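# Place a slip sheet and module in each crate

## Task

For every crate: one slip sheet (thin flat sheet) must lie flat on the crate's floor, with exactly one module (small metal block) standing on top of that sheet in its current upright orientation. Afterwards, return every tool to the stand slot it came from, release everything, and move the arm well away from the tools. A tool still locked to the arm counts as part of the arm.

## Robot and tools

Robot: a single six-joint arm (waist, shoulder, elbow, forearm roll, wrist pitch, wrist roll) ending in a tool changer, a flat face that can lock onto one tool at a time. Tools hang in forks of a stand: grip50 (two-finger gripper, 50 mm max opening), grip85 (two-finger, 85 mm) and cup (suction). tool_id reports grip50, grip85, cup or none. Gusts may occasionally nudge loose objects. Nothing may leave the table.

Frame: scene frame, origin on the table top under the arm base, +z up, +y to the left when facing +x. Positions in metres, orientations as quaternions with w first. The reported face position is the centre of the changer face; its z axis points out of the arm. Tool points, in mm along the face axes: grip50 grip point (0, -25, 180); grip85 grip point (0, 0, 173) closed, 13 mm closer when fully open; cup rim centre (0, 0, 175). Both grippers close along face x.

A row is always one flat list of 15 numbers for the single arm: x, y, z (absolute target position of the face, metres, scene frame), qw, qx, qy, qz (absolute target orientation), then lock, grip50_position, grip50_force_limit, grip50_speed, grip85_position, grip85_force_limit, grip85_speed, cup_suction, each of these eight in [-1, 1]. So the first seven numbers form a pose, not an offset. Resend the wanted quaternion in every row rather than copying a drifted reading. Targets more than 0.6 m from the last reported position along any face axis are refused. Each step the command is clipped to 70 mm and 16 degrees from the measured pose.

Tool fields: lock >0 locks, <0 unlocks, 0 keeps the last command (about 1 s to act). Gripper position +1 = fully open; -1 = close until blocked (pads meet near -0.65 for grip50, -0.8 for grip85). force_limit -1 to +1 maps to about 20 N up to 185 N (grip50) or 235 N (grip85); speed -1 to +1 maps to about 20 to 150 mm/s. cup_suction above 0.01 = on, at or below = off and vented; it persists between actions. Tool fields matter only when tool_id matches and the tool is ready (readings numeric, not n/a).

execute_actions: {"actions": []} just reports state with pictures. One action {"rows": [[15 numbers], ...], "steps": n} with 1 to 15 rows, steps 4 to 15 (default 15), each step 1/30 s; the last row repeats. A wait {"steps": n} up to 300 counts from the previous result, including reply time. "pictures": true adds camera images. The result is taken 4 steps early; those steps run while you reply. Large targets may need several actions.

move: {"target": [one 15-number row], "speed": m/s 0.002 to 0.5, default 0.25; rotation rate capped at twice that in rad/s}. Straight path to the absolute pose, lasting 0.5 to 10 s. It ignores obstacles; the arm may lag or overshoot speed. Ends with a move: line such as done, off_target, moving, held or fault, plus limits (paced = target clipped; held = a check blocked steps, after which motion can jump). Gives distance to target, no per-step list.

wait: {"seconds": 0 to 10}, sends nothing new. zoom_image: {"camera": cam_high, cam_low or cam_wrist, "region": [x0, y0, x1, y1]} pixels, up to 504x504 box, from the latest image. finished_scene: {"scene": number} ends the current scene permanently and grades it.

Result lines: pose and velocities of the face; pose unreachable and HELD mark steps the clearance check altered or blocked; Hand target shows the current driven pose when nothing is pending. plate_near, locked, unlocked, in_stand, unlock_refused describe the changer. object_status per gripper: 0 moving, 1 stopped while opening, 2 stopped while closing (a grip), 3 at target or pads met (also possible on thin items). position_measured: about 3 counts = open; grip50 opening mm ≈ (250 - counts) x 0.202; grip85 roughly 78 = 60 mm, 130 = 40 mm, 180 = 20 mm, 230 = closed. cup_suction_measured 1 = strong vacuum, near 0 = no seal; cup_part_present switches on at 0.50, off below 0.45. Cameras: cam_high, cam_low, cam_wrist, each 504x504 with the given calibration.

Picking a tool: centre the face on the plate within about 1 mm and 1 degree, face -y toward the fork's open side. When plate_near is 1, lock +1 and wait for locked 1. The tool then initialises (grippers close and reopen, so keep objects out). Withdraw by rising 10 to 30 mm (about 20), sliding at least 110 mm along face -y out of the fork, then rising further. Return by the reverse route; with in_stand 1, hold still, lock -1, wait for unlocked 1. Away from the stand, unlocking is refused. Fork arms sit 40 to 70 mm either side along face x, ends 45 mm toward the open side, tops 18 mm below the plate face; slots are 180 mm apart.

Gripping: send -1 and keep it; confirm object_status 2. Changing the position number by 0.01 or more resets status. Cup: seal the full rim on a flat clean face, away from edges; it pulls the part up to 12 mm closer; to release set it down, switch off, rise 15 mm.

Avoid: contact force of 144 N or joint torque at the load limits (waist, shoulder 319, elbow 150, wrist joints 42.3 N m, held weight included) causes a 10 s fault stop. The arm is stiff, so targets past a hard contact fault quickly; approach slowly. Watch MOTOR HOT warnings; overheating brakes the arm. Avoid drops, slams and fast swings with loads.

Each tool is called after "Request:" as name(argument=value, ...) on one line, values as JSON.

## Session

I'll start by looking at the current state of the scene.

Request:
execute_actions(actions=[])

Scene clock: 0.00 s of 9600.00 s.
end_effector_position=(+0.3171, +0.1503, +0.3893) locked=0 unlocked=1 plate_near=0 in_stand=0 unlock_refused=0 tool_id=none grip50_position_measured=n/a grip50_object_status=n/a grip85_position_measured=n/a grip85_object_status=n/a cup_suction_measured=n/a cup_part_present=n/a end_effector_quat_wxyz=(-0.068, -0.534, +0.829, +0.152) end_effector_velocity=(+0.000, -0.000, -0.000) end_effector_angular_velocity=(-0.001, -0.000, -0.001)
Joint positions: [ 0.174 -0.209  2.193  0.237  1.395 -2.567]
Joint velocities: [-0.    -0.    -0.    -0.001 -0.     0.001]
Hand target: +0.317, +0.150, +0.389; -0.068, -0.534, +0.829, +0.152

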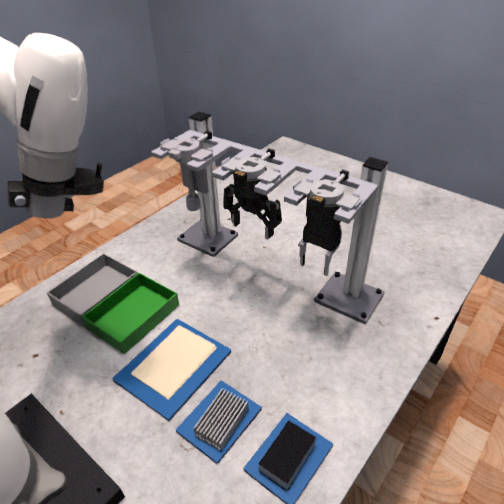

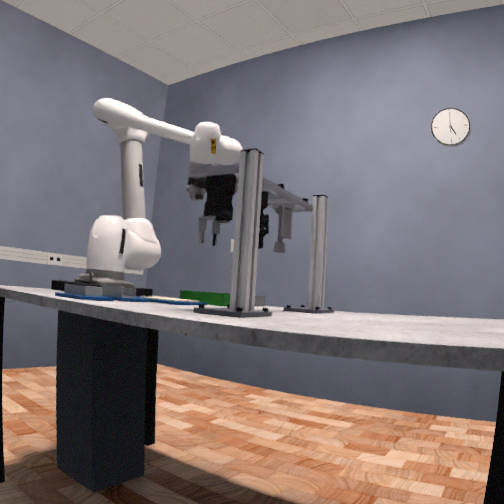

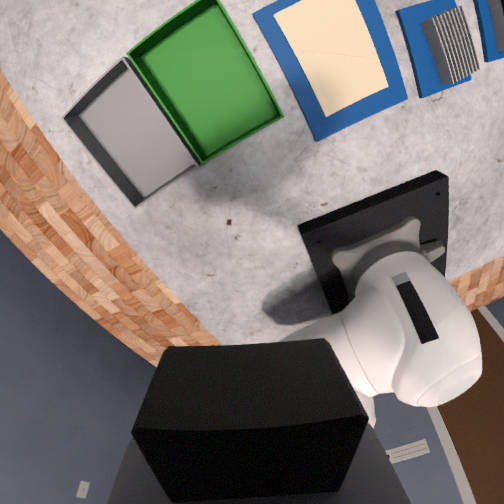

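Request:
zoom_image(camera="cam_high", region=[140, 100, 400, 330])

Request:
zoom_image(camera="cam_high", region=[30, 240, 350, 504])

Region (140, 100, 400, 330) of cam_high's 504x504 image, scaled by 1.938, with more detail than that image has; it fills the top 446 rows of this view, and the rest is white.

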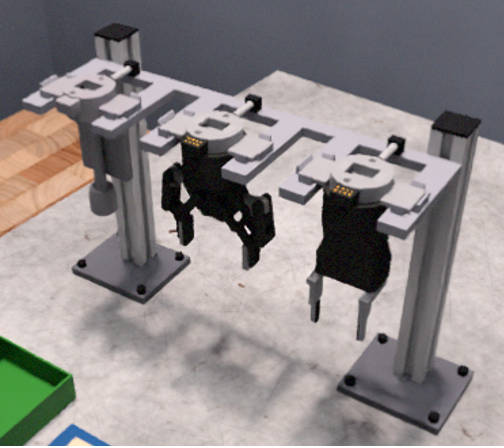

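Region (30, 240, 350, 504) of cam_high's 504x504 image, scaled by 1.575, with more detail than that image has; it fills the top 416 rows of this view, and the rest is white.

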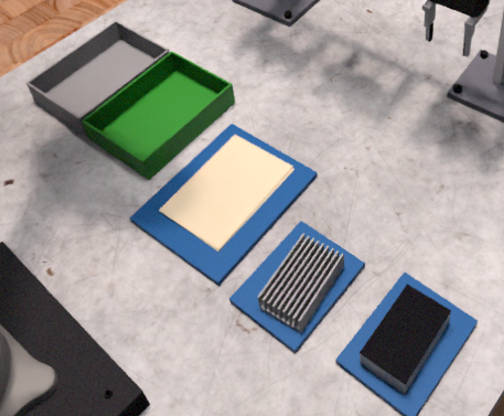

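Request:
zoom_image(camera="cam_high", region=[150, 110, 290, 210])

Request:
zoom_image(camera="cam_high", region=[270, 150, 400, 240])

Request:
zoom_image(camera="cam_low", region=[150, 120, 350, 330])

Region (150, 110, 290, 210) of cam_high's 504x504 image, scaled by 3.600, with more detail than that image has; it fills the top 360 rows of this view, and the rest is white.

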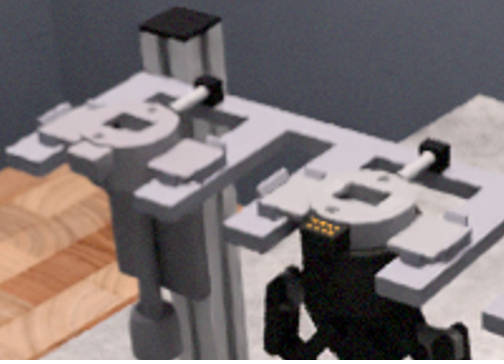

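Region (270, 150, 400, 240) of cam_high's 504x504 image, scaled by 3.877, with more detail than that image has; it fills the top 349 rows of this view, and the rest is white.

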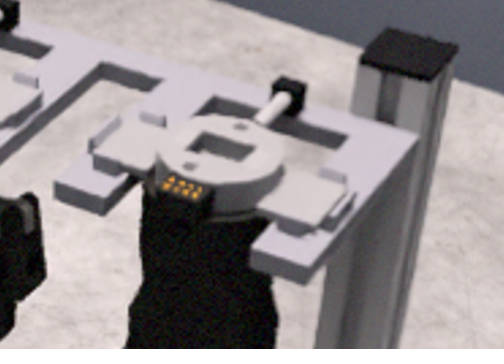

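Region (150, 120, 350, 330) of cam_low's 504x504 image, scaled by 2.400, with more detail than that image has; it fills the left 480 columns of this view, and the rest is white.

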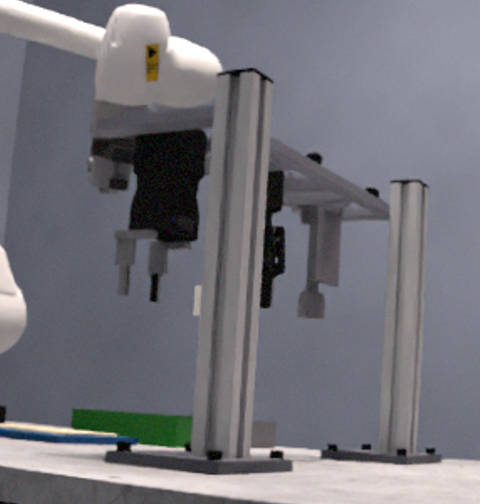

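Request:
zoom_image(camera="cam_high", region=[40, 245, 190, 360])

Request:
zoom_image(camera="cam_high", region=[105, 310, 240, 425])

Request:
zoom_image(camera="cam_high", region=[170, 370, 340, 504])

Region (40, 245, 190, 360) of cam_high's 504x504 image, scaled by 3.360, with more detail than that image has; it fills the top 386 rows of this view, and the rest is white.

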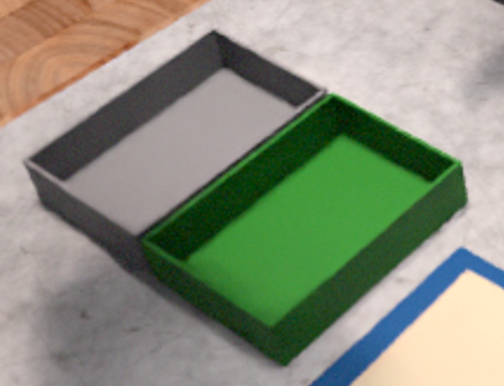

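Region (105, 310, 240, 425) of cam_high's 504x504 image, scaled by 3.733, with more detail than that image has; it fills the top 429 rows of this view, and the rest is white.

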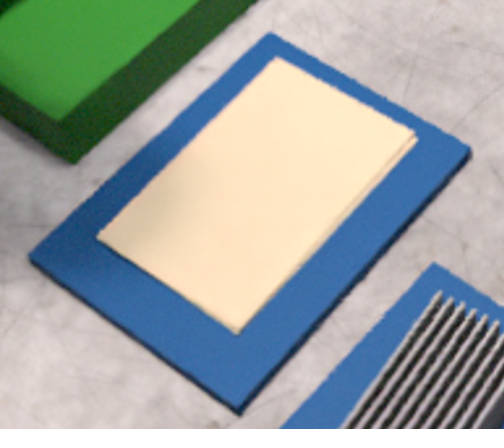

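Region (170, 370, 340, 504) of cam_high's 504x504 image, scaled by 2.965, with more detail than that image has; it fills the top 397 rows of this view, and the rest is white.

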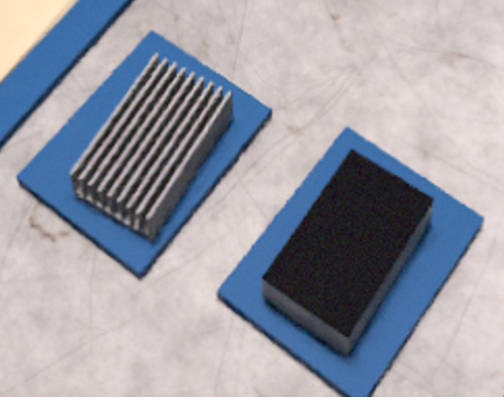

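Request:
zoom_image(camera="cam_wrist", region=[50, 0, 300, 220])

Region (50, 0, 300, 220) of cam_wrist's 504x504 image, scaled by 2.016, with more detail than that image has; it fills the top 444 rows of this view, and the rest is white.

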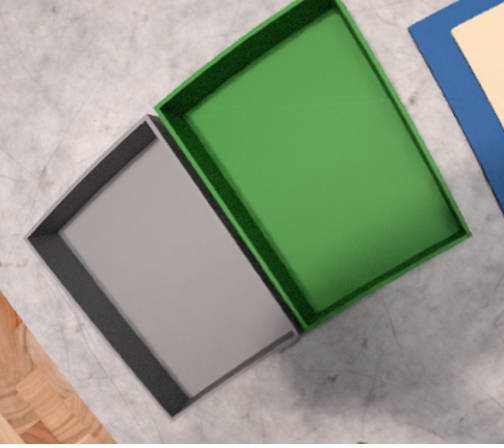

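Request:
move(target=[0.687, 0.166, 0.47, 0, 0.6743, 0.7385, 0, 0, 1, 0, 0, 1, 0, 0, 0], speed=0.3)

Scene clock: 8.93 s of 9600.00 s.
end_effector_position=(+0.6867, +0.1658, +0.4705) locked=0 unlocked=1 plate_near=0 in_stand=0 unlock_refused=0 tool_id=none grip50_position_measured=n/a grip50_object_status=n/a grip85_position_measured=n/a grip85_object_status=n/a cup_suction_measured=n/a cup_part_present=n/a end_effector_quat_wxyz=(+0.000, +0.674, +0.739, -0.000) end_effector_velocity=(-0.000, -0.000, +0.001) end_effector_angular_velocity=(-0.001, -0.001, -0.001)
Joint positions: [ 0.145  0.256  1.539 -0.004  1.341  0.101]
Joint velocities: [ 0.    -0.001 -0.    -0.001  0.001  0.001]
Hand target: +0.687, +0.166, +0.471; +0.000, +0.674, +0.739, -0.000
Off the commanded pose: 0.001 m, 0 deg.
Kept back: nothing.
move: done
camera_calibration (this result's frames):
cam_wrist: T_world_to_cam=[[-0.0575666, 0.996504, 0.0605515, -0.150276], [0.954204, 0.0370852, 0.296851, -0.746698], [0.293567, 0.0748672, -0.953002, 0.289189], [0, 0, 0, 1]] pos_world=[0.618954, 0.155791, 0.506355]

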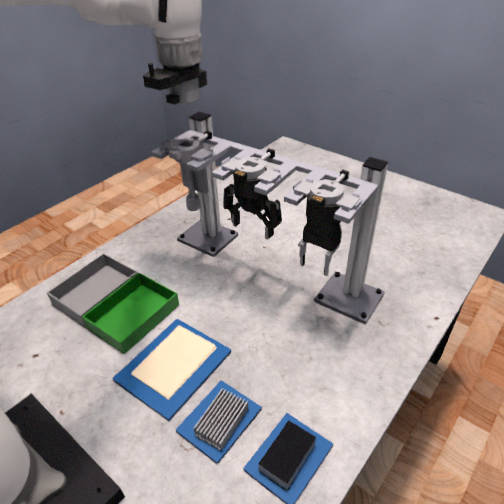

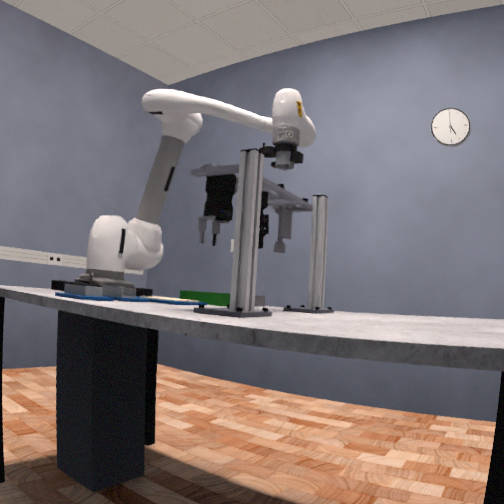

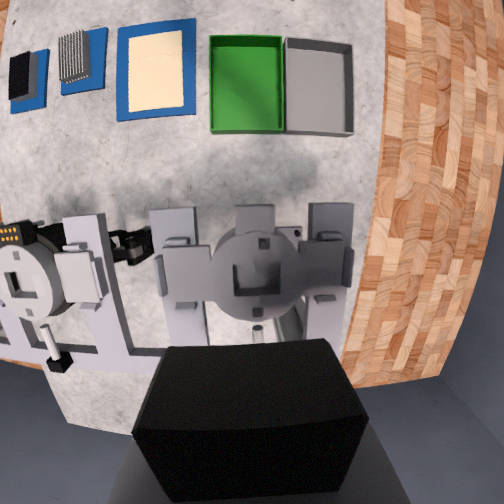

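Request:
zoom_image(camera="cam_wrist", region=[140, 195, 370, 350])

Region (140, 195, 370, 350) of cam_wrist's 504x504 image, scaled by 2.191, with more detail than that image has; it fills the top 340 rows of this view, and the rest is white.

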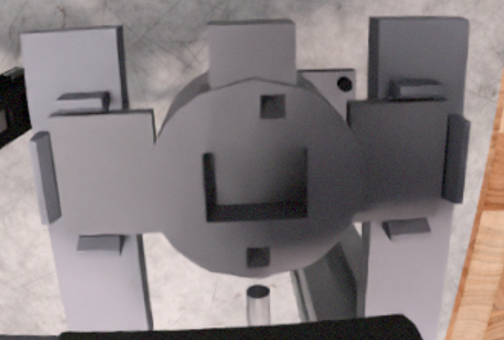

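Request:
move(target=[0.6815, 0.172, 0.40, 0, 0.6762, 0.7367, 0, 0, 1, 0, 0, 1, 0, 0, 0], speed=0.1)

Scene clock: 10.93 s of 9600.00 s.
end_effector_position=(+0.6817, +0.1720, +0.4000) locked=0 unlocked=1 plate_near=0 in_stand=0 unlock_refused=0 tool_id=none grip50_position_measured=n/a grip50_object_status=n/a grip85_position_measured=n/a grip85_object_status=n/a cup_suction_measured=n/a cup_part_present=n/a end_effector_quat_wxyz=(+0.000, +0.676, +0.737, +0.000) end_effector_velocity=(+0.000, -0.001, -0.001) end_effector_angular_velocity=(-0.000, +0.001, -0.000)
Joint positions: [ 0.155  0.284  1.634 -0.003  1.218  0.116]
Joint velocities: [-0.001  0.001  0.    -0.    -0.    -0.   ]
Hand target: +0.682, +0.172, +0.400; +0.000, +0.676, +0.737, -0.000
Off the commanded pose: 0.000 m, 0 deg.
Kept back: nothing.
move: done
camera_calibration (this result's frames):
cam_wrist: T_world_to_cam=[[-0.0520528, 0.996784, 0.0609271, -0.156502], [0.954321, 0.0316755, 0.2971, -0.72045], [0.294214, 0.0736089, -0.952901, 0.222729], [0, 0, 0, 1]] pos_world=[0.613864, 0.162425, 0.435819]

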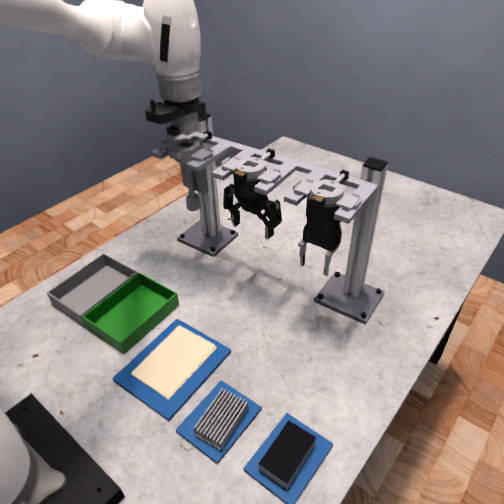

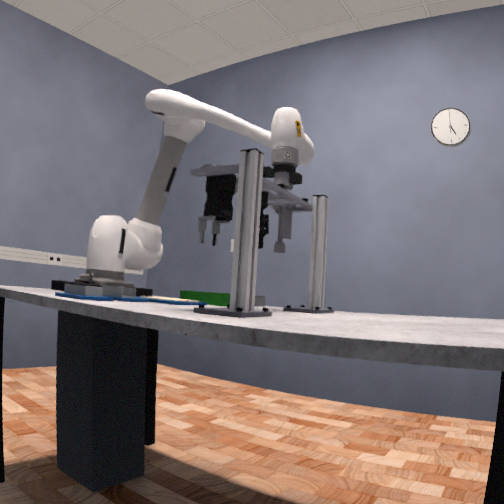

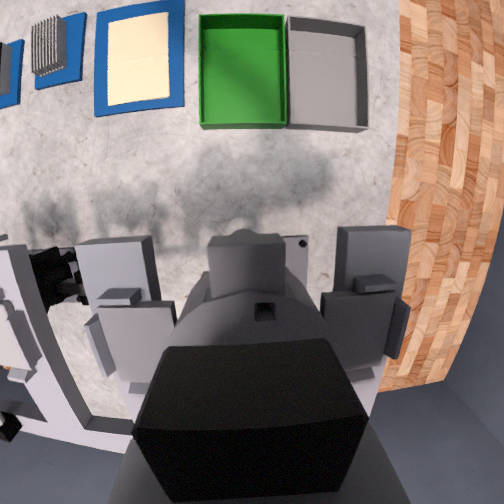

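Request:
zoom_image(camera="cam_wrist", region=[70, 215, 420, 445])

Request:
zoom_image(camera="cam_high", region=[140, 90, 240, 180])

Region (70, 215, 420, 445) of cam_wrist's 504x504 image, scaled by 1.440, with more detail than that image has; it fills the top 331 rows of this view, and the rest is white.

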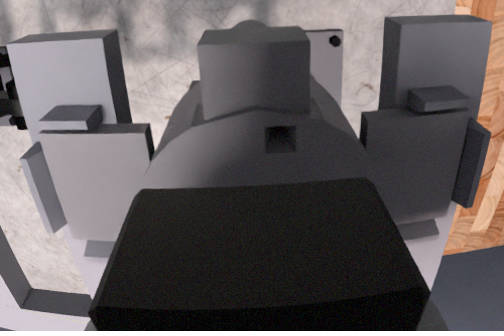

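Region (140, 90, 240, 180) of cam_high's 504x504 image, scaled by 5.040, with more detail than that image has; it fills the top 454 rows of this view, and the rest is white.

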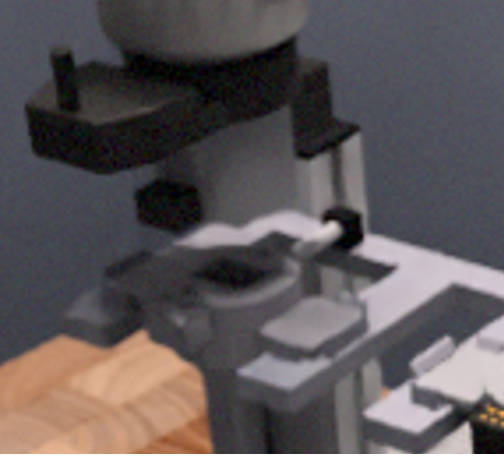

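Request:
zoom_image(camera="cam_low", region=[245, 140, 335, 220])

Region (245, 140, 335, 220) of cam_low's 504x504 image, scaled by 5.600, with more detail than that image has.

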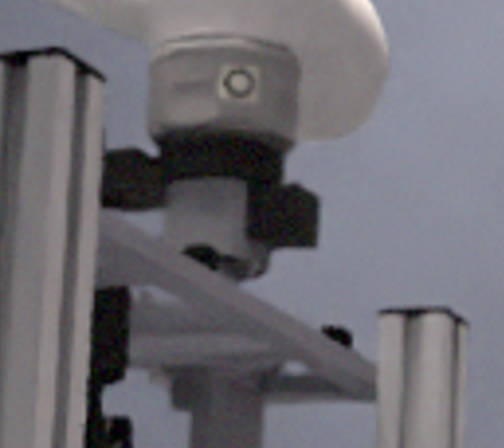

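Request:
execute_actions(actions=[{"rows": [[0.681, 0.1725, 0.388, 0, 0.6765, 0.7364, 0, 0, 1, 0, 0, 1, 0, 0, 0]], "steps": 15}], pictures=true)

Scene clock: 13.80 s of 9600.00 s.
end_effector_position=(+0.6811, +0.1725, +0.3880) locked=0 unlocked=1 plate_near=0 in_stand=0 unlock_refused=0 tool_id=none grip50_position_measured=n/a grip50_object_status=n/a grip85_position_measured=n/a grip85_object_status=n/a cup_suction_measured=n/a cup_part_present=n/a end_effector_quat_wxyz=(-0.000, +0.677, +0.736, -0.000) end_effector_velocity=(-0.000, -0.000, +0.000) end_effector_angular_velocity=(-0.001, +0.001, +0.001)
Joint positions: [ 0.155  0.29   1.649 -0.003  1.197  0.118]
Joint velocities: [-0.    -0.     0.    -0.001  0.001 -0.   ]
Steps of this call (steps 1 to 75: nothing new was sent; steps 76 to 86: the first 11 steps of this action). Readings (end_effector_position | what the end effector reports):
76: (+0.6817, +0.1721, +0.3992) | locked=0 unlocked=1 plate_near=0 in_stand=0 unlock_refused=0 tool_id=none grip50_position_measured=n/a grip50_object_status=n/a grip85_position_measured=n/a grip85_object_status=n/a cup_suction_measured=n/a cup_part_present=n/a
77: (+0.6815, +0.1723, +0.3946) | locked=0 unlocked=1 plate_near=0 in_stand=0 unlock_refused=0 tool_id=none grip50_position_measured=n/a grip50_object_status=n/a grip85_position_measured=n/a grip85_object_status=n/a cup_suction_measured=n/a cup_part_present=n/a
79: (+0.6809, +0.1724, +0.3880) | locked=0 unlocked=1 plate_near=0 in_stand=0 unlock_refused=0 tool_id=none grip50_position_measured=n/a grip50_object_status=n/a grip85_position_measured=n/a grip85_object_status=n/a cup_suction_measured=n/a cup_part_present=n/a
83: (+0.6811, +0.1725, +0.3880) | locked=0 unlocked=1 plate_near=0 in_stand=0 unlock_refused=0 tool_id=none grip50_position_measured=n/a grip50_object_status=n/a grip85_position_measured=n/a grip85_object_status=n/a cup_suction_measured=n/a cup_part_present=n/a
86: the state above
camera_calibration (this result's frames):
cam_wrist: T_world_to_cam=[[-0.0513335, 0.996822, 0.0609205, -0.156773], [0.954377, 0.0309971, 0.296991, -0.71615], [0.294159, 0.0733868, -0.952935, 0.211476], [0, 0, 0, 1]] pos_world=[0.613222, 0.162954, 0.423764]

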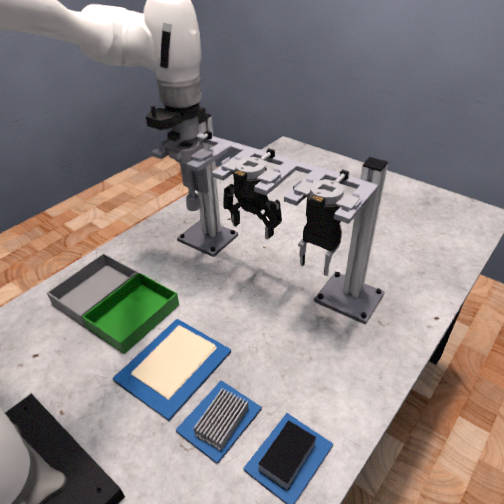

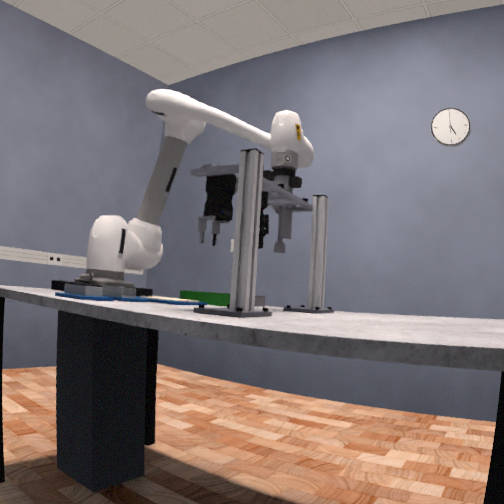

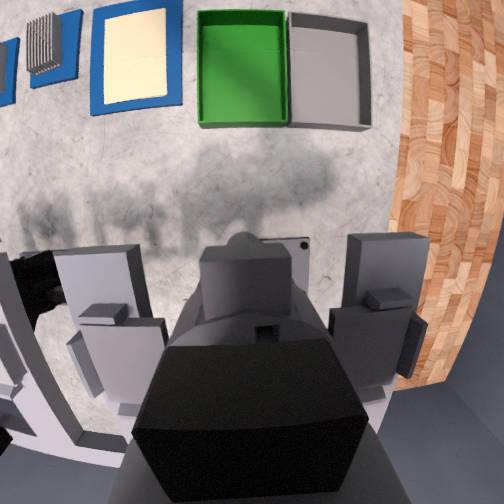

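Request:
zoom_image(camera="cam_wrist", region=[130, 230, 370, 370])

Region (130, 230, 370, 370) of cam_wrist's 504x504 image, scaled by 2.100, with more detail than that image has; it fills the top 294 rows of this view, and the rest is white.

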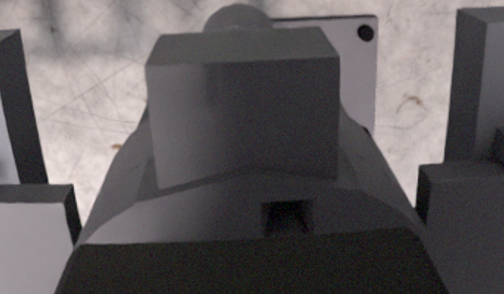

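Request:
move(target=[0.681, 0.1731, 0.379, 0, 0.6765, 0.7364, 0, 0, 1, 0, 0, 1, 0, 0, 0], speed=0.01)

Scene clock: 15.70 s of 9600.00 s.
end_effector_position=(+0.6810, +0.1731, +0.3790) locked=0 unlocked=1 plate_near=0 in_stand=0 unlock_refused=0 tool_id=none grip50_position_measured=n/a grip50_object_status=n/a grip85_position_measured=n/a grip85_object_status=n/a cup_suction_measured=n/a cup_part_present=n/a end_effector_quat_wxyz=(-0.000, +0.677, +0.736, +0.000) end_effector_velocity=(+0.000, +0.000, -0.000) end_effector_angular_velocity=(+0.001, +0.001, -0.000)
Joint positions: [ 0.156  0.295  1.659 -0.003  1.182  0.119]
Joint velocities: [ 0.     0.001 -0.     0.001 -0.     0.   ]
Hand target: +0.681, +0.173, +0.379; +0.000, +0.677, +0.736, -0.000
Off your previous action's commanded pose: 0.000 m, 0 deg at its last step (step 4 of this call).
Off the commanded pose: 0.000 m, 0 deg.
Kept back: nothing.
move: done
camera_calibration (this result's frames):
cam_wrist: T_world_to_cam=[[-0.0513311, 0.99682, 0.0609539, -0.156837], [0.954361, 0.0309809, 0.297044, -0.713483], [0.294211, 0.0734196, -0.952916, 0.202865], [0, 0, 0, 1]] pos_world=[0.613184, 0.163548, 0.414809]

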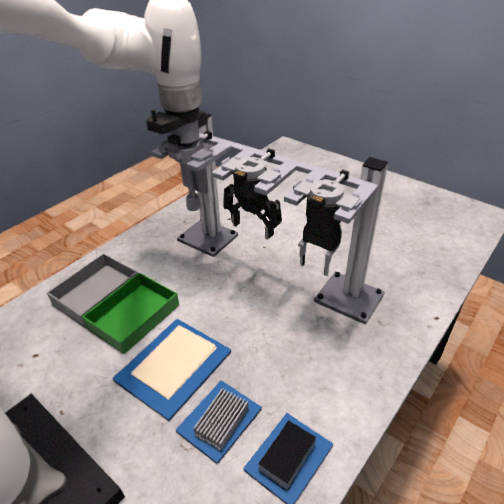

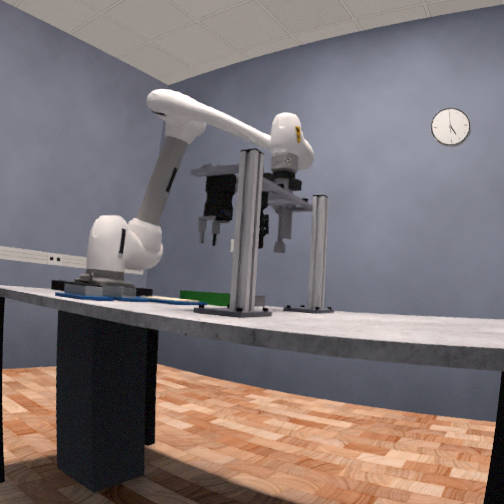

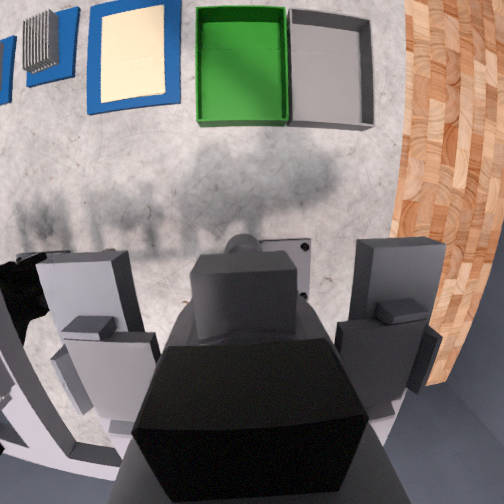

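Request:
zoom_image(camera="cam_wrist", region=[130, 230, 370, 370])

Region (130, 230, 370, 370) of cam_wrist's 504x504 image, scaled by 2.100, with more detail than that image has; it fills the top 294 rows of this view, and the rest is white.

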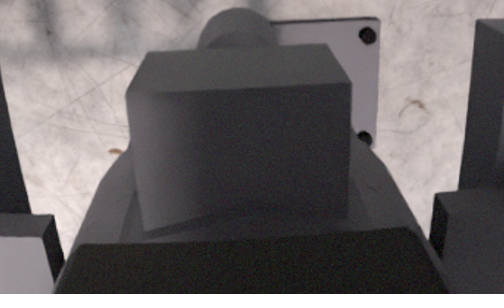

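Request:
move(target=[0.681, 0.1731, 0.376, 0, 0.6765, 0.7364, 0, 0, 1, 0, 0, 1, 0, 0, 0], speed=0.004)

Scene clock: 17.73 s of 9600.00 s.
end_effector_position=(+0.6810, +0.1731, +0.3760) locked=0 unlocked=1 plate_near=0 in_stand=0 unlock_refused=0 tool_id=none grip50_position_measured=n/a grip50_object_status=n/a grip85_position_measured=n/a grip85_object_status=n/a cup_suction_measured=n/a cup_part_present=n/a end_effector_quat_wxyz=(+0.000, +0.677, +0.736, -0.000) end_effector_velocity=(-0.000, -0.000, +0.001) end_effector_angular_velocity=(+0.001, -0.002, -0.001)
Joint positions: [ 0.156  0.297  1.662 -0.003  1.176  0.119]
Joint velocities: [-0.    -0.002  0.     0.     0.     0.001]
Hand target: +0.681, +0.173, +0.376; +0.000, +0.677, +0.736, -0.000
Off the commanded pose: 0.000 m, 0 deg.
Kept back: nothing.
move: done
camera_calibration (this result's frames):
cam_wrist: T_world_to_cam=[[-0.0513593, 0.99682, 0.0609315, -0.156629], [0.95436, 0.0310147, 0.297043, -0.712579], [0.294209, 0.0734065, -0.952918, 0.200014], [0, 0, 0, 1]] pos_world=[0.613167, 0.163549, 0.411807]

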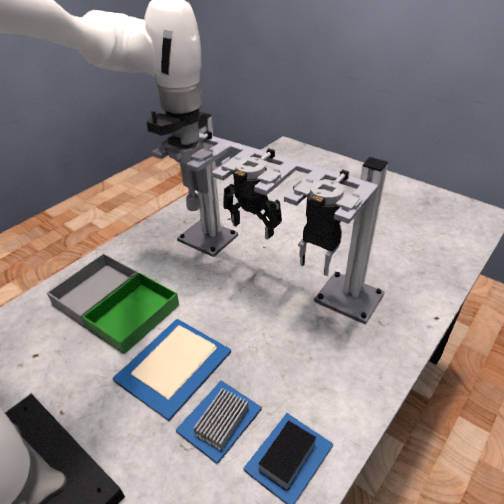

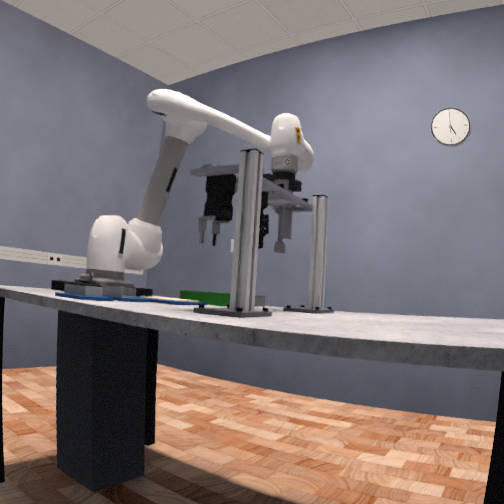

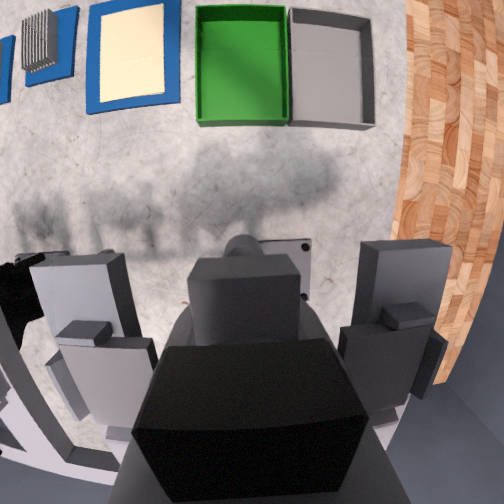

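Request:
execute_actions(actions=[{"rows": [[0.681, 0.1731, 0.3758, 0, 0.6765, 0.7364, 0, 0, 1, 0, 0, 1, 0, 0, 0], [0.681, 0.1731, 0.3756, 0, 0.6765, 0.7364, 0, 0, 1, 0, 0, 1, 0, 0, 0], [0.681, 0.1731, 0.3754, 0, 0.6765, 0.7364, 0, 0, 1, 0, 0, 1, 0, 0, 0], [0.681, 0.1731, 0.3752, 0, 0.6765, 0.7364, 0, 0, 1, 0, 0, 1, 0, 0, 0], [0.681, 0.1731, 0.3750, 0, 0.6765, 0.7364, 0, 0, 1, 0, 0, 1, 0, 0, 0], [0.681, 0.1731, 0.3748, 0, 0.6765, 0.7364, 0, 0, 1, 0, 0, 1, 0, 0, 0], [0.681, 0.1731, 0.3746, 0, 0.6765, 0.7364, 0, 0, 1, 0, 0, 1, 0, 0, 0], [0.681, 0.1731, 0.3744, 0, 0.6765, 0.7364, 0, 0, 1, 0, 0, 1, 0, 0, 0], [0.681, 0.1731, 0.3742, 0, 0.6765, 0.7364, 0, 0, 1, 0, 0, 1, 0, 0, 0], [0.681, 0.1731, 0.3740, 0, 0.6765, 0.7364, 0, 0, 1, 0, 0, 1, 0, 0, 0]], "steps": 15}])

Scene clock: 18.40 s of 9600.00 s.
end_effector_position=(+0.6810, +0.1731, +0.3741) locked=0 unlocked=1 plate_near=0 in_stand=0 unlock_refused=0 tool_id=none grip50_position_measured=n/a grip50_object_status=n/a grip85_position_measured=n/a grip85_object_status=n/a cup_suction_measured=n/a cup_part_present=n/a end_effector_quat_wxyz=(-0.000, +0.677, +0.736, -0.000) end_effector_velocity=(-0.000, +0.001, -0.004) end_effector_angular_velocity=(+0.002, +0.001, +0.001)
Joint positions: [ 0.156  0.298  1.664 -0.003  1.173  0.119]
Joint velocities: [ 0.001  0.002  0.004  0.002 -0.006 -0.   ]
Steps of this call (steps 1 to 9: nothing new was sent; steps 10 to 20: the first 11 steps of this action). Readings (end_effector_position | what the end effector reports):
10: (+0.6810, +0.1731, +0.3760) | locked=0 unlocked=1 plate_near=0 in_stand=0 unlock_refused=0 tool_id=none grip50_position_measured=n/a grip50_object_status=n/a grip85_position_measured=n/a grip85_object_status=n/a cup_suction_measured=n/a cup_part_present=n/a
11: (+0.6810, +0.1731, +0.3758) | locked=0 unlocked=1 plate_near=0 in_stand=0 unlock_refused=0 tool_id=none grip50_position_measured=n/a grip50_object_status=n/a grip85_position_measured=n/a grip85_object_status=n/a cup_suction_measured=n/a cup_part_present=n/a
13: (+0.6810, +0.1731, +0.3755) | locked=0 unlocked=1 plate_near=0 in_stand=0 unlock_refused=0 tool_id=none grip50_position_measured=n/a grip50_object_status=n/a grip85_position_measured=n/a grip85_object_status=n/a cup_suction_measured=n/a cup_part_present=n/a
17: (+0.6810, +0.1731, +0.3747) | locked=0 unlocked=1 plate_near=0 in_stand=0 unlock_refused=0 tool_id=none grip50_position_measured=n/a grip50_object_status=n/a grip85_position_measured=n/a grip85_object_status=n/a cup_suction_measured=n/a cup_part_present=n/a
20: the state above

Request:
execute_actions(actions=[{"rows": [[0.681, 0.1731, 0.3738, 0, 0.6765, 0.7364, 0, 0, 1, 0, 0, 1, 0, 0, 0], [0.681, 0.1731, 0.3736, 0, 0.6765, 0.7364, 0, 0, 1, 0, 0, 1, 0, 0, 0], [0.681, 0.1731, 0.3734, 0, 0.6765, 0.7364, 0, 0, 1, 0, 0, 1, 0, 0, 0], [0.681, 0.1731, 0.3732, 0, 0.6765, 0.7364, 0, 0, 1, 0, 0, 1, 0, 0, 0], [0.681, 0.1731, 0.3730, 0, 0.6765, 0.7364, 0, 0, 1, 0, 0, 1, 0, 0, 0], [0.681, 0.1731, 0.3728, 0, 0.6765, 0.7364, 0, 0, 1, 0, 0, 1, 0, 0, 0], [0.681, 0.1731, 0.3726, 0, 0.6765, 0.7364, 0, 0, 1, 0, 0, 1, 0, 0, 0], [0.681, 0.1731, 0.3725, 0, 0.6765, 0.7364, 0, 0, 1, 0, 0, 1, 0, 0, 0]], "steps": 15}], pictures=true)

Scene clock: 18.93 s of 9600.00 s.
end_effector_position=(+0.6810, +0.1731, +0.3725) locked=0 unlocked=1 plate_near=0 in_stand=0 unlock_refused=0 tool_id=none grip50_position_measured=n/a grip50_object_status=n/a grip85_position_measured=n/a grip85_object_status=n/a cup_suction_measured=n/a cup_part_present=n/a end_effector_quat_wxyz=(-0.000, +0.677, +0.736, -0.000) end_effector_velocity=(-0.000, -0.000, +0.002) end_effector_angular_velocity=(+0.000, -0.002, -0.000)
Joint positions: [ 0.156  0.299  1.666 -0.003  1.17   0.119]
Joint velocities: [ 0.    -0.002 -0.    -0.    -0.     0.001]
Off your previous action's commanded pose: 0.000 m, 0 deg at its last step (step 4 of this call).
Steps of this call (steps 1 to 4: the last 4 steps of your previous action; step 5: nothing new was sent; steps 6 to 16: the first 11 steps of this action). Readings (end_effector_position | what the end effector reports):
6: (+0.6810, +0.1731, +0.3740) | locked=0 unlocked=1 plate_near=0 in_stand=0 unlock_refused=0 tool_id=none grip50_position_measured=n/a grip50_object_status=n/a grip85_position_measured=n/a grip85_object_status=n/a cup_suction_measured=n/a cup_part_present=n/a
7: (+0.6810, +0.1731, +0.3739) | locked=0 unlocked=1 plate_near=0 in_stand=0 unlock_refused=0 tool_id=none grip50_position_measured=n/a grip50_object_status=n/a grip85_position_measured=n/a grip85_object_status=n/a cup_suction_measured=n/a cup_part_present=n/a
9: (+0.6810, +0.1731, +0.3735) | locked=0 unlocked=1 plate_near=0 in_stand=0 unlock_refused=0 tool_id=none grip50_position_measured=n/a grip50_object_status=n/a grip85_position_measured=n/a grip85_object_status=n/a cup_suction_measured=n/a cup_part_present=n/a
13: (+0.6810, +0.1731, +0.3727) | locked=0 unlocked=1 plate_near=0 in_stand=0 unlock_refused=0 tool_id=none grip50_position_measured=n/a grip50_object_status=n/a grip85_position_measured=n/a grip85_object_status=n/a cup_suction_measured=n/a cup_part_present=n/a
16: the state above
camera_calibration (this result's frames):
cam_wrist: T_world_to_cam=[[-0.0513781, 0.996818, 0.0609388, -0.156418], [0.954362, 0.031031, 0.297036, -0.711536], [0.2942, 0.0734188, -0.95292, 0.19669], [0, 0, 0, 1]] pos_world=[0.613161, 0.163559, 0.408313]

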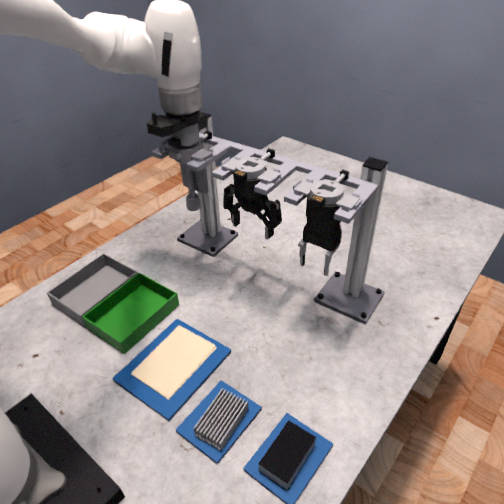

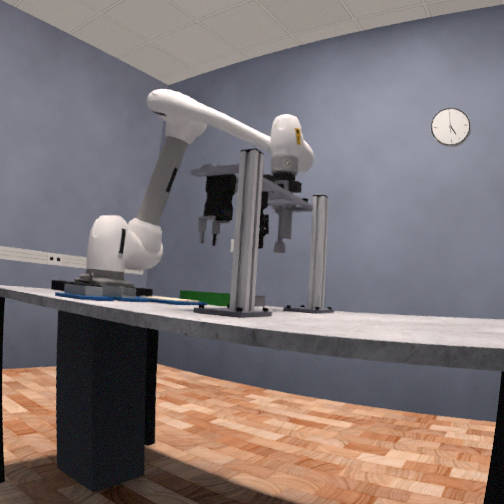

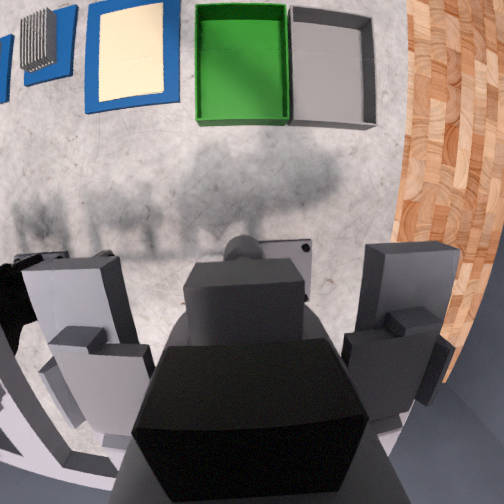

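Request:
zoom_image(camera="cam_high", region=[145, 100, 235, 175])

Request:
zoom_image(camera="cam_wrist", region=[130, 230, 370, 370])

Region (145, 100, 235, 175) of cam_high's 504x504 image, scaled by 5.600, with more detail than that image has.

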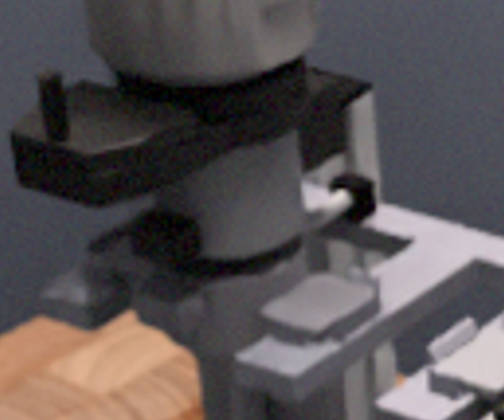

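Region (130, 230, 370, 370) of cam_wrist's 504x504 image, scaled by 2.100, with more detail than that image has; it fills the top 294 rows of this view, and the rest is white.

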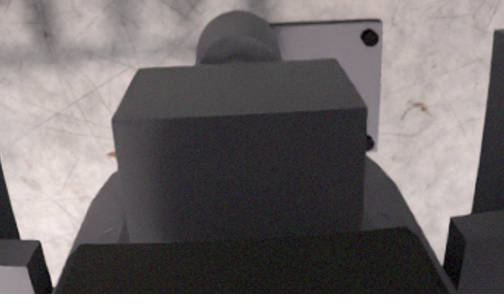

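Request:
execute_actions(actions=[{"rows": [[0.681, 0.1730, 0.3723, 0, 0.6765, 0.7364, 0, 0, 1, 0, 0, 1, 0, 0, 0], [0.681, 0.1730, 0.3721, 0, 0.6765, 0.7364, 0, 0, 1, 0, 0, 1, 0, 0, 0], [0.681, 0.1730, 0.3719, 0, 0.6765, 0.7364, 0, 0, 1, 0, 0, 1, 0, 0, 0], [0.681, 0.1730, 0.3717, 0, 0.6765, 0.7364, 0, 0, 1, 0, 0, 1, 0, 0, 0], [0.681, 0.1730, 0.3715, 0, 0.6765, 0.7364, 0, 0, 1, 0, 0, 1, 0, 0, 0], [0.681, 0.1730, 0.3713, 0, 0.6765, 0.7364, 0, 0, 1, 0, 0, 1, 0, 0, 0]], "steps": 13}])

Scene clock: 19.50 s of 9600.00 s.
end_effector_position=(+0.6810, +0.1730, +0.3713) locked=0 unlocked=1 plate_near=0 in_stand=0 unlock_refused=0 tool_id=none grip50_position_measured=n/a grip50_object_status=n/a grip85_position_measured=n/a grip85_object_status=n/a cup_suction_measured=n/a cup_part_present=n/a end_effector_quat_wxyz=(-0.000, +0.677, +0.736, -0.000) end_effector_velocity=(-0.000, +0.000, +0.001) end_effector_angular_velocity=(-0.000, -0.002, -0.000)
Joint positions: [ 0.156  0.3    1.667 -0.004  1.168  0.119]
Joint velocities: [ 0.    -0.002  0.    -0.001 -0.     0.001]
Off your previous action's commanded pose: 0.000 m, 0 deg at its last step (step 4 of this call).
Steps of this call (steps 1 to 4: the last 4 steps of your previous action; steps 5 to 8: nothing new was sent; steps 9 to 17: the first 9 steps of this action). Readings (end_effector_position | what the end effector reports):
9: (+0.6810, +0.1731, +0.3725) | locked=0 unlocked=1 plate_near=0 in_stand=0 unlock_refused=0 tool_id=none grip50_position_measured=n/a grip50_object_status=n/a grip85_position_measured=n/a grip85_object_status=n/a cup_suction_measured=n/a cup_part_present=n/a
10: (+0.6810, +0.1731, +0.3723) | locked=0 unlocked=1 plate_near=0 in_stand=0 unlock_refused=0 tool_id=none grip50_position_measured=n/a grip50_object_status=n/a grip85_position_measured=n/a grip85_object_status=n/a cup_suction_measured=n/a cup_part_present=n/a
12: (+0.6810, +0.1730, +0.3720) | locked=0 unlocked=1 plate_near=0 in_stand=0 unlock_refused=0 tool_id=none grip50_position_measured=n/a grip50_object_status=n/a grip85_position_measured=n/a grip85_object_status=n/a cup_suction_measured=n/a cup_part_present=n/a
16: (+0.6810, +0.1730, +0.3713) | locked=0 unlocked=1 plate_near=0 in_stand=0 unlock_refused=0 tool_id=none grip50_position_measured=n/a grip50_object_status=n/a grip85_position_measured=n/a grip85_object_status=n/a cup_suction_measured=n/a cup_part_present=n/a
17: the state above

Request:
execute_actions(actions=[{"rows": [[0.681, 0.1730, 0.3711, 0, 0.6765, 0.7364, 0, 0, 1, 0, 0, 1, 0, 0, 0], [0.681, 0.1730, 0.3709, 0, 0.6765, 0.7364, 0, 0, 1, 0, 0, 1, 0, 0, 0], [0.681, 0.1730, 0.3707, 0, 0.6765, 0.7364, 0, 0, 1, 0, 0, 1, 0, 0, 0], [0.681, 0.1730, 0.3705, 0, 0.6765, 0.7364, 0, 0, 1, 0, 0, 1, 0, 0, 0], [0.681, 0.1730, 0.3703, 0, 0.6765, 0.7364, 0, 0, 1, 0, 0, 1, 0, 0, 0]], "steps": 12}])

Scene clock: 19.97 s of 9600.00 s.
end_effector_position=(+0.6810, +0.1730, +0.3703) locked=0 unlocked=1 plate_near=0 in_stand=0 unlock_refused=0 tool_id=none grip50_position_measured=n/a grip50_object_status=n/a grip85_position_measured=n/a grip85_object_status=n/a cup_suction_measured=n/a cup_part_present=n/a end_effector_quat_wxyz=(+0.000, +0.677, +0.736, -0.000) end_effector_velocity=(+0.000, +0.000, -0.001) end_effector_angular_velocity=(+0.002, +0.000, -0.001)
Joint positions: [ 0.156  0.301  1.669 -0.004  1.167  0.119]
Joint velocities: [-0.     0.001  0.     0.002 -0.001  0.   ]
Off your previous action's commanded pose: 0.000 m, 0 deg at its last step (step 4 of this call).
Steps of this call (steps 1 to 4: the last 4 steps of your previous action; steps 5 to 6: nothing new was sent; steps 7 to 14: the first 8 steps of this action). Readings (end_effector_position | what the end effector reports):
7: (+0.6810, +0.1730, +0.3713) | locked=0 unlocked=1 plate_near=0 in_stand=0 unlock_refused=0 tool_id=none grip50_position_measured=n/a grip50_object_status=n/a grip85_position_measured=n/a grip85_object_status=n/a cup_suction_measured=n/a cup_part_present=n/a
8: (+0.6810, +0.1730, +0.3712) | locked=0 unlocked=1 plate_near=0 in_stand=0 unlock_refused=0 tool_id=none grip50_position_measured=n/a grip50_object_status=n/a grip85_position_measured=n/a grip85_object_status=n/a cup_suction_measured=n/a cup_part_present=n/a
10: (+0.6810, +0.1730, +0.3708) | locked=0 unlocked=1 plate_near=0 in_stand=0 unlock_refused=0 tool_id=none grip50_position_measured=n/a grip50_object_status=n/a grip85_position_measured=n/a grip85_object_status=n/a cup_suction_measured=n/a cup_part_present=n/a
14: the state above

Request:
execute_actions(actions=[{"rows": [[0.681, 0.1730, 0.3701, 0, 0.6765, 0.7364, 0, 0, 1, 0, 0, 1, 0, 0, 0], [0.681, 0.1730, 0.3699, 0, 0.6765, 0.7364, 0, 0, 1, 0, 0, 1, 0, 0, 0], [0.681, 0.1730, 0.3697, 0, 0.6765, 0.7364, 0, 0, 1, 0, 0, 1, 0, 0, 0], [0.681, 0.1730, 0.3695, 0, 0.6765, 0.7364, 0, 0, 1, 0, 0, 1, 0, 0, 0], [0.681, 0.1730, 0.3693, 0, 0.6765, 0.7364, 0, 0, 1, 0, 0, 1, 0, 0, 0]], "steps": 12}])

Scene clock: 20.40 s of 9600.00 s.
end_effector_position=(+0.6810, +0.1730, +0.3695) locked=0 unlocked=1 plate_near=0 in_stand=0 unlock_refused=0 tool_id=none grip50_position_measured=n/a grip50_object_status=n/a grip85_position_measured=n/a grip85_object_status=n/a cup_suction_measured=n/a cup_part_present=n/a end_effector_quat_wxyz=(+0.000, +0.677, +0.736, +0.000) end_effector_velocity=(-0.000, +0.000, +0.000) end_effector_angular_velocity=(-0.000, -0.001, -0.001)
Joint positions: [ 0.156  0.301  1.669 -0.004  1.165  0.119]
Joint velocities: [ 0.    -0.001  0.001 -0.    -0.001  0.002]
Off your previous action's commanded pose: 0.000 m, 0 deg at its last step (step 4 of this call).
Steps of this call (steps 1 to 4: the last 4 steps of your previous action; step 5: nothing new was sent; steps 6 to 13: the first 8 steps of this action). Readings (end_effector_position | what the end effector reports):
6: (+0.6810, +0.1730, +0.3703) | locked=0 unlocked=1 plate_near=0 in_stand=0 unlock_refused=0 tool_id=none grip50_position_measured=n/a grip50_object_status=n/a grip85_position_measured=n/a grip85_object_status=n/a cup_suction_measured=n/a cup_part_present=n/a
7: (+0.6810, +0.1730, +0.3701) | locked=0 unlocked=1 plate_near=0 in_stand=0 unlock_refused=0 tool_id=none grip50_position_measured=n/a grip50_object_status=n/a grip85_position_measured=n/a grip85_object_status=n/a cup_suction_measured=n/a cup_part_present=n/a
9: (+0.6810, +0.1730, +0.3698) | locked=0 unlocked=1 plate_near=0 in_stand=0 unlock_refused=0 tool_id=none grip50_position_measured=n/a grip50_object_status=n/a grip85_position_measured=n/a grip85_object_status=n/a cup_suction_measured=n/a cup_part_present=n/a
13: the state above


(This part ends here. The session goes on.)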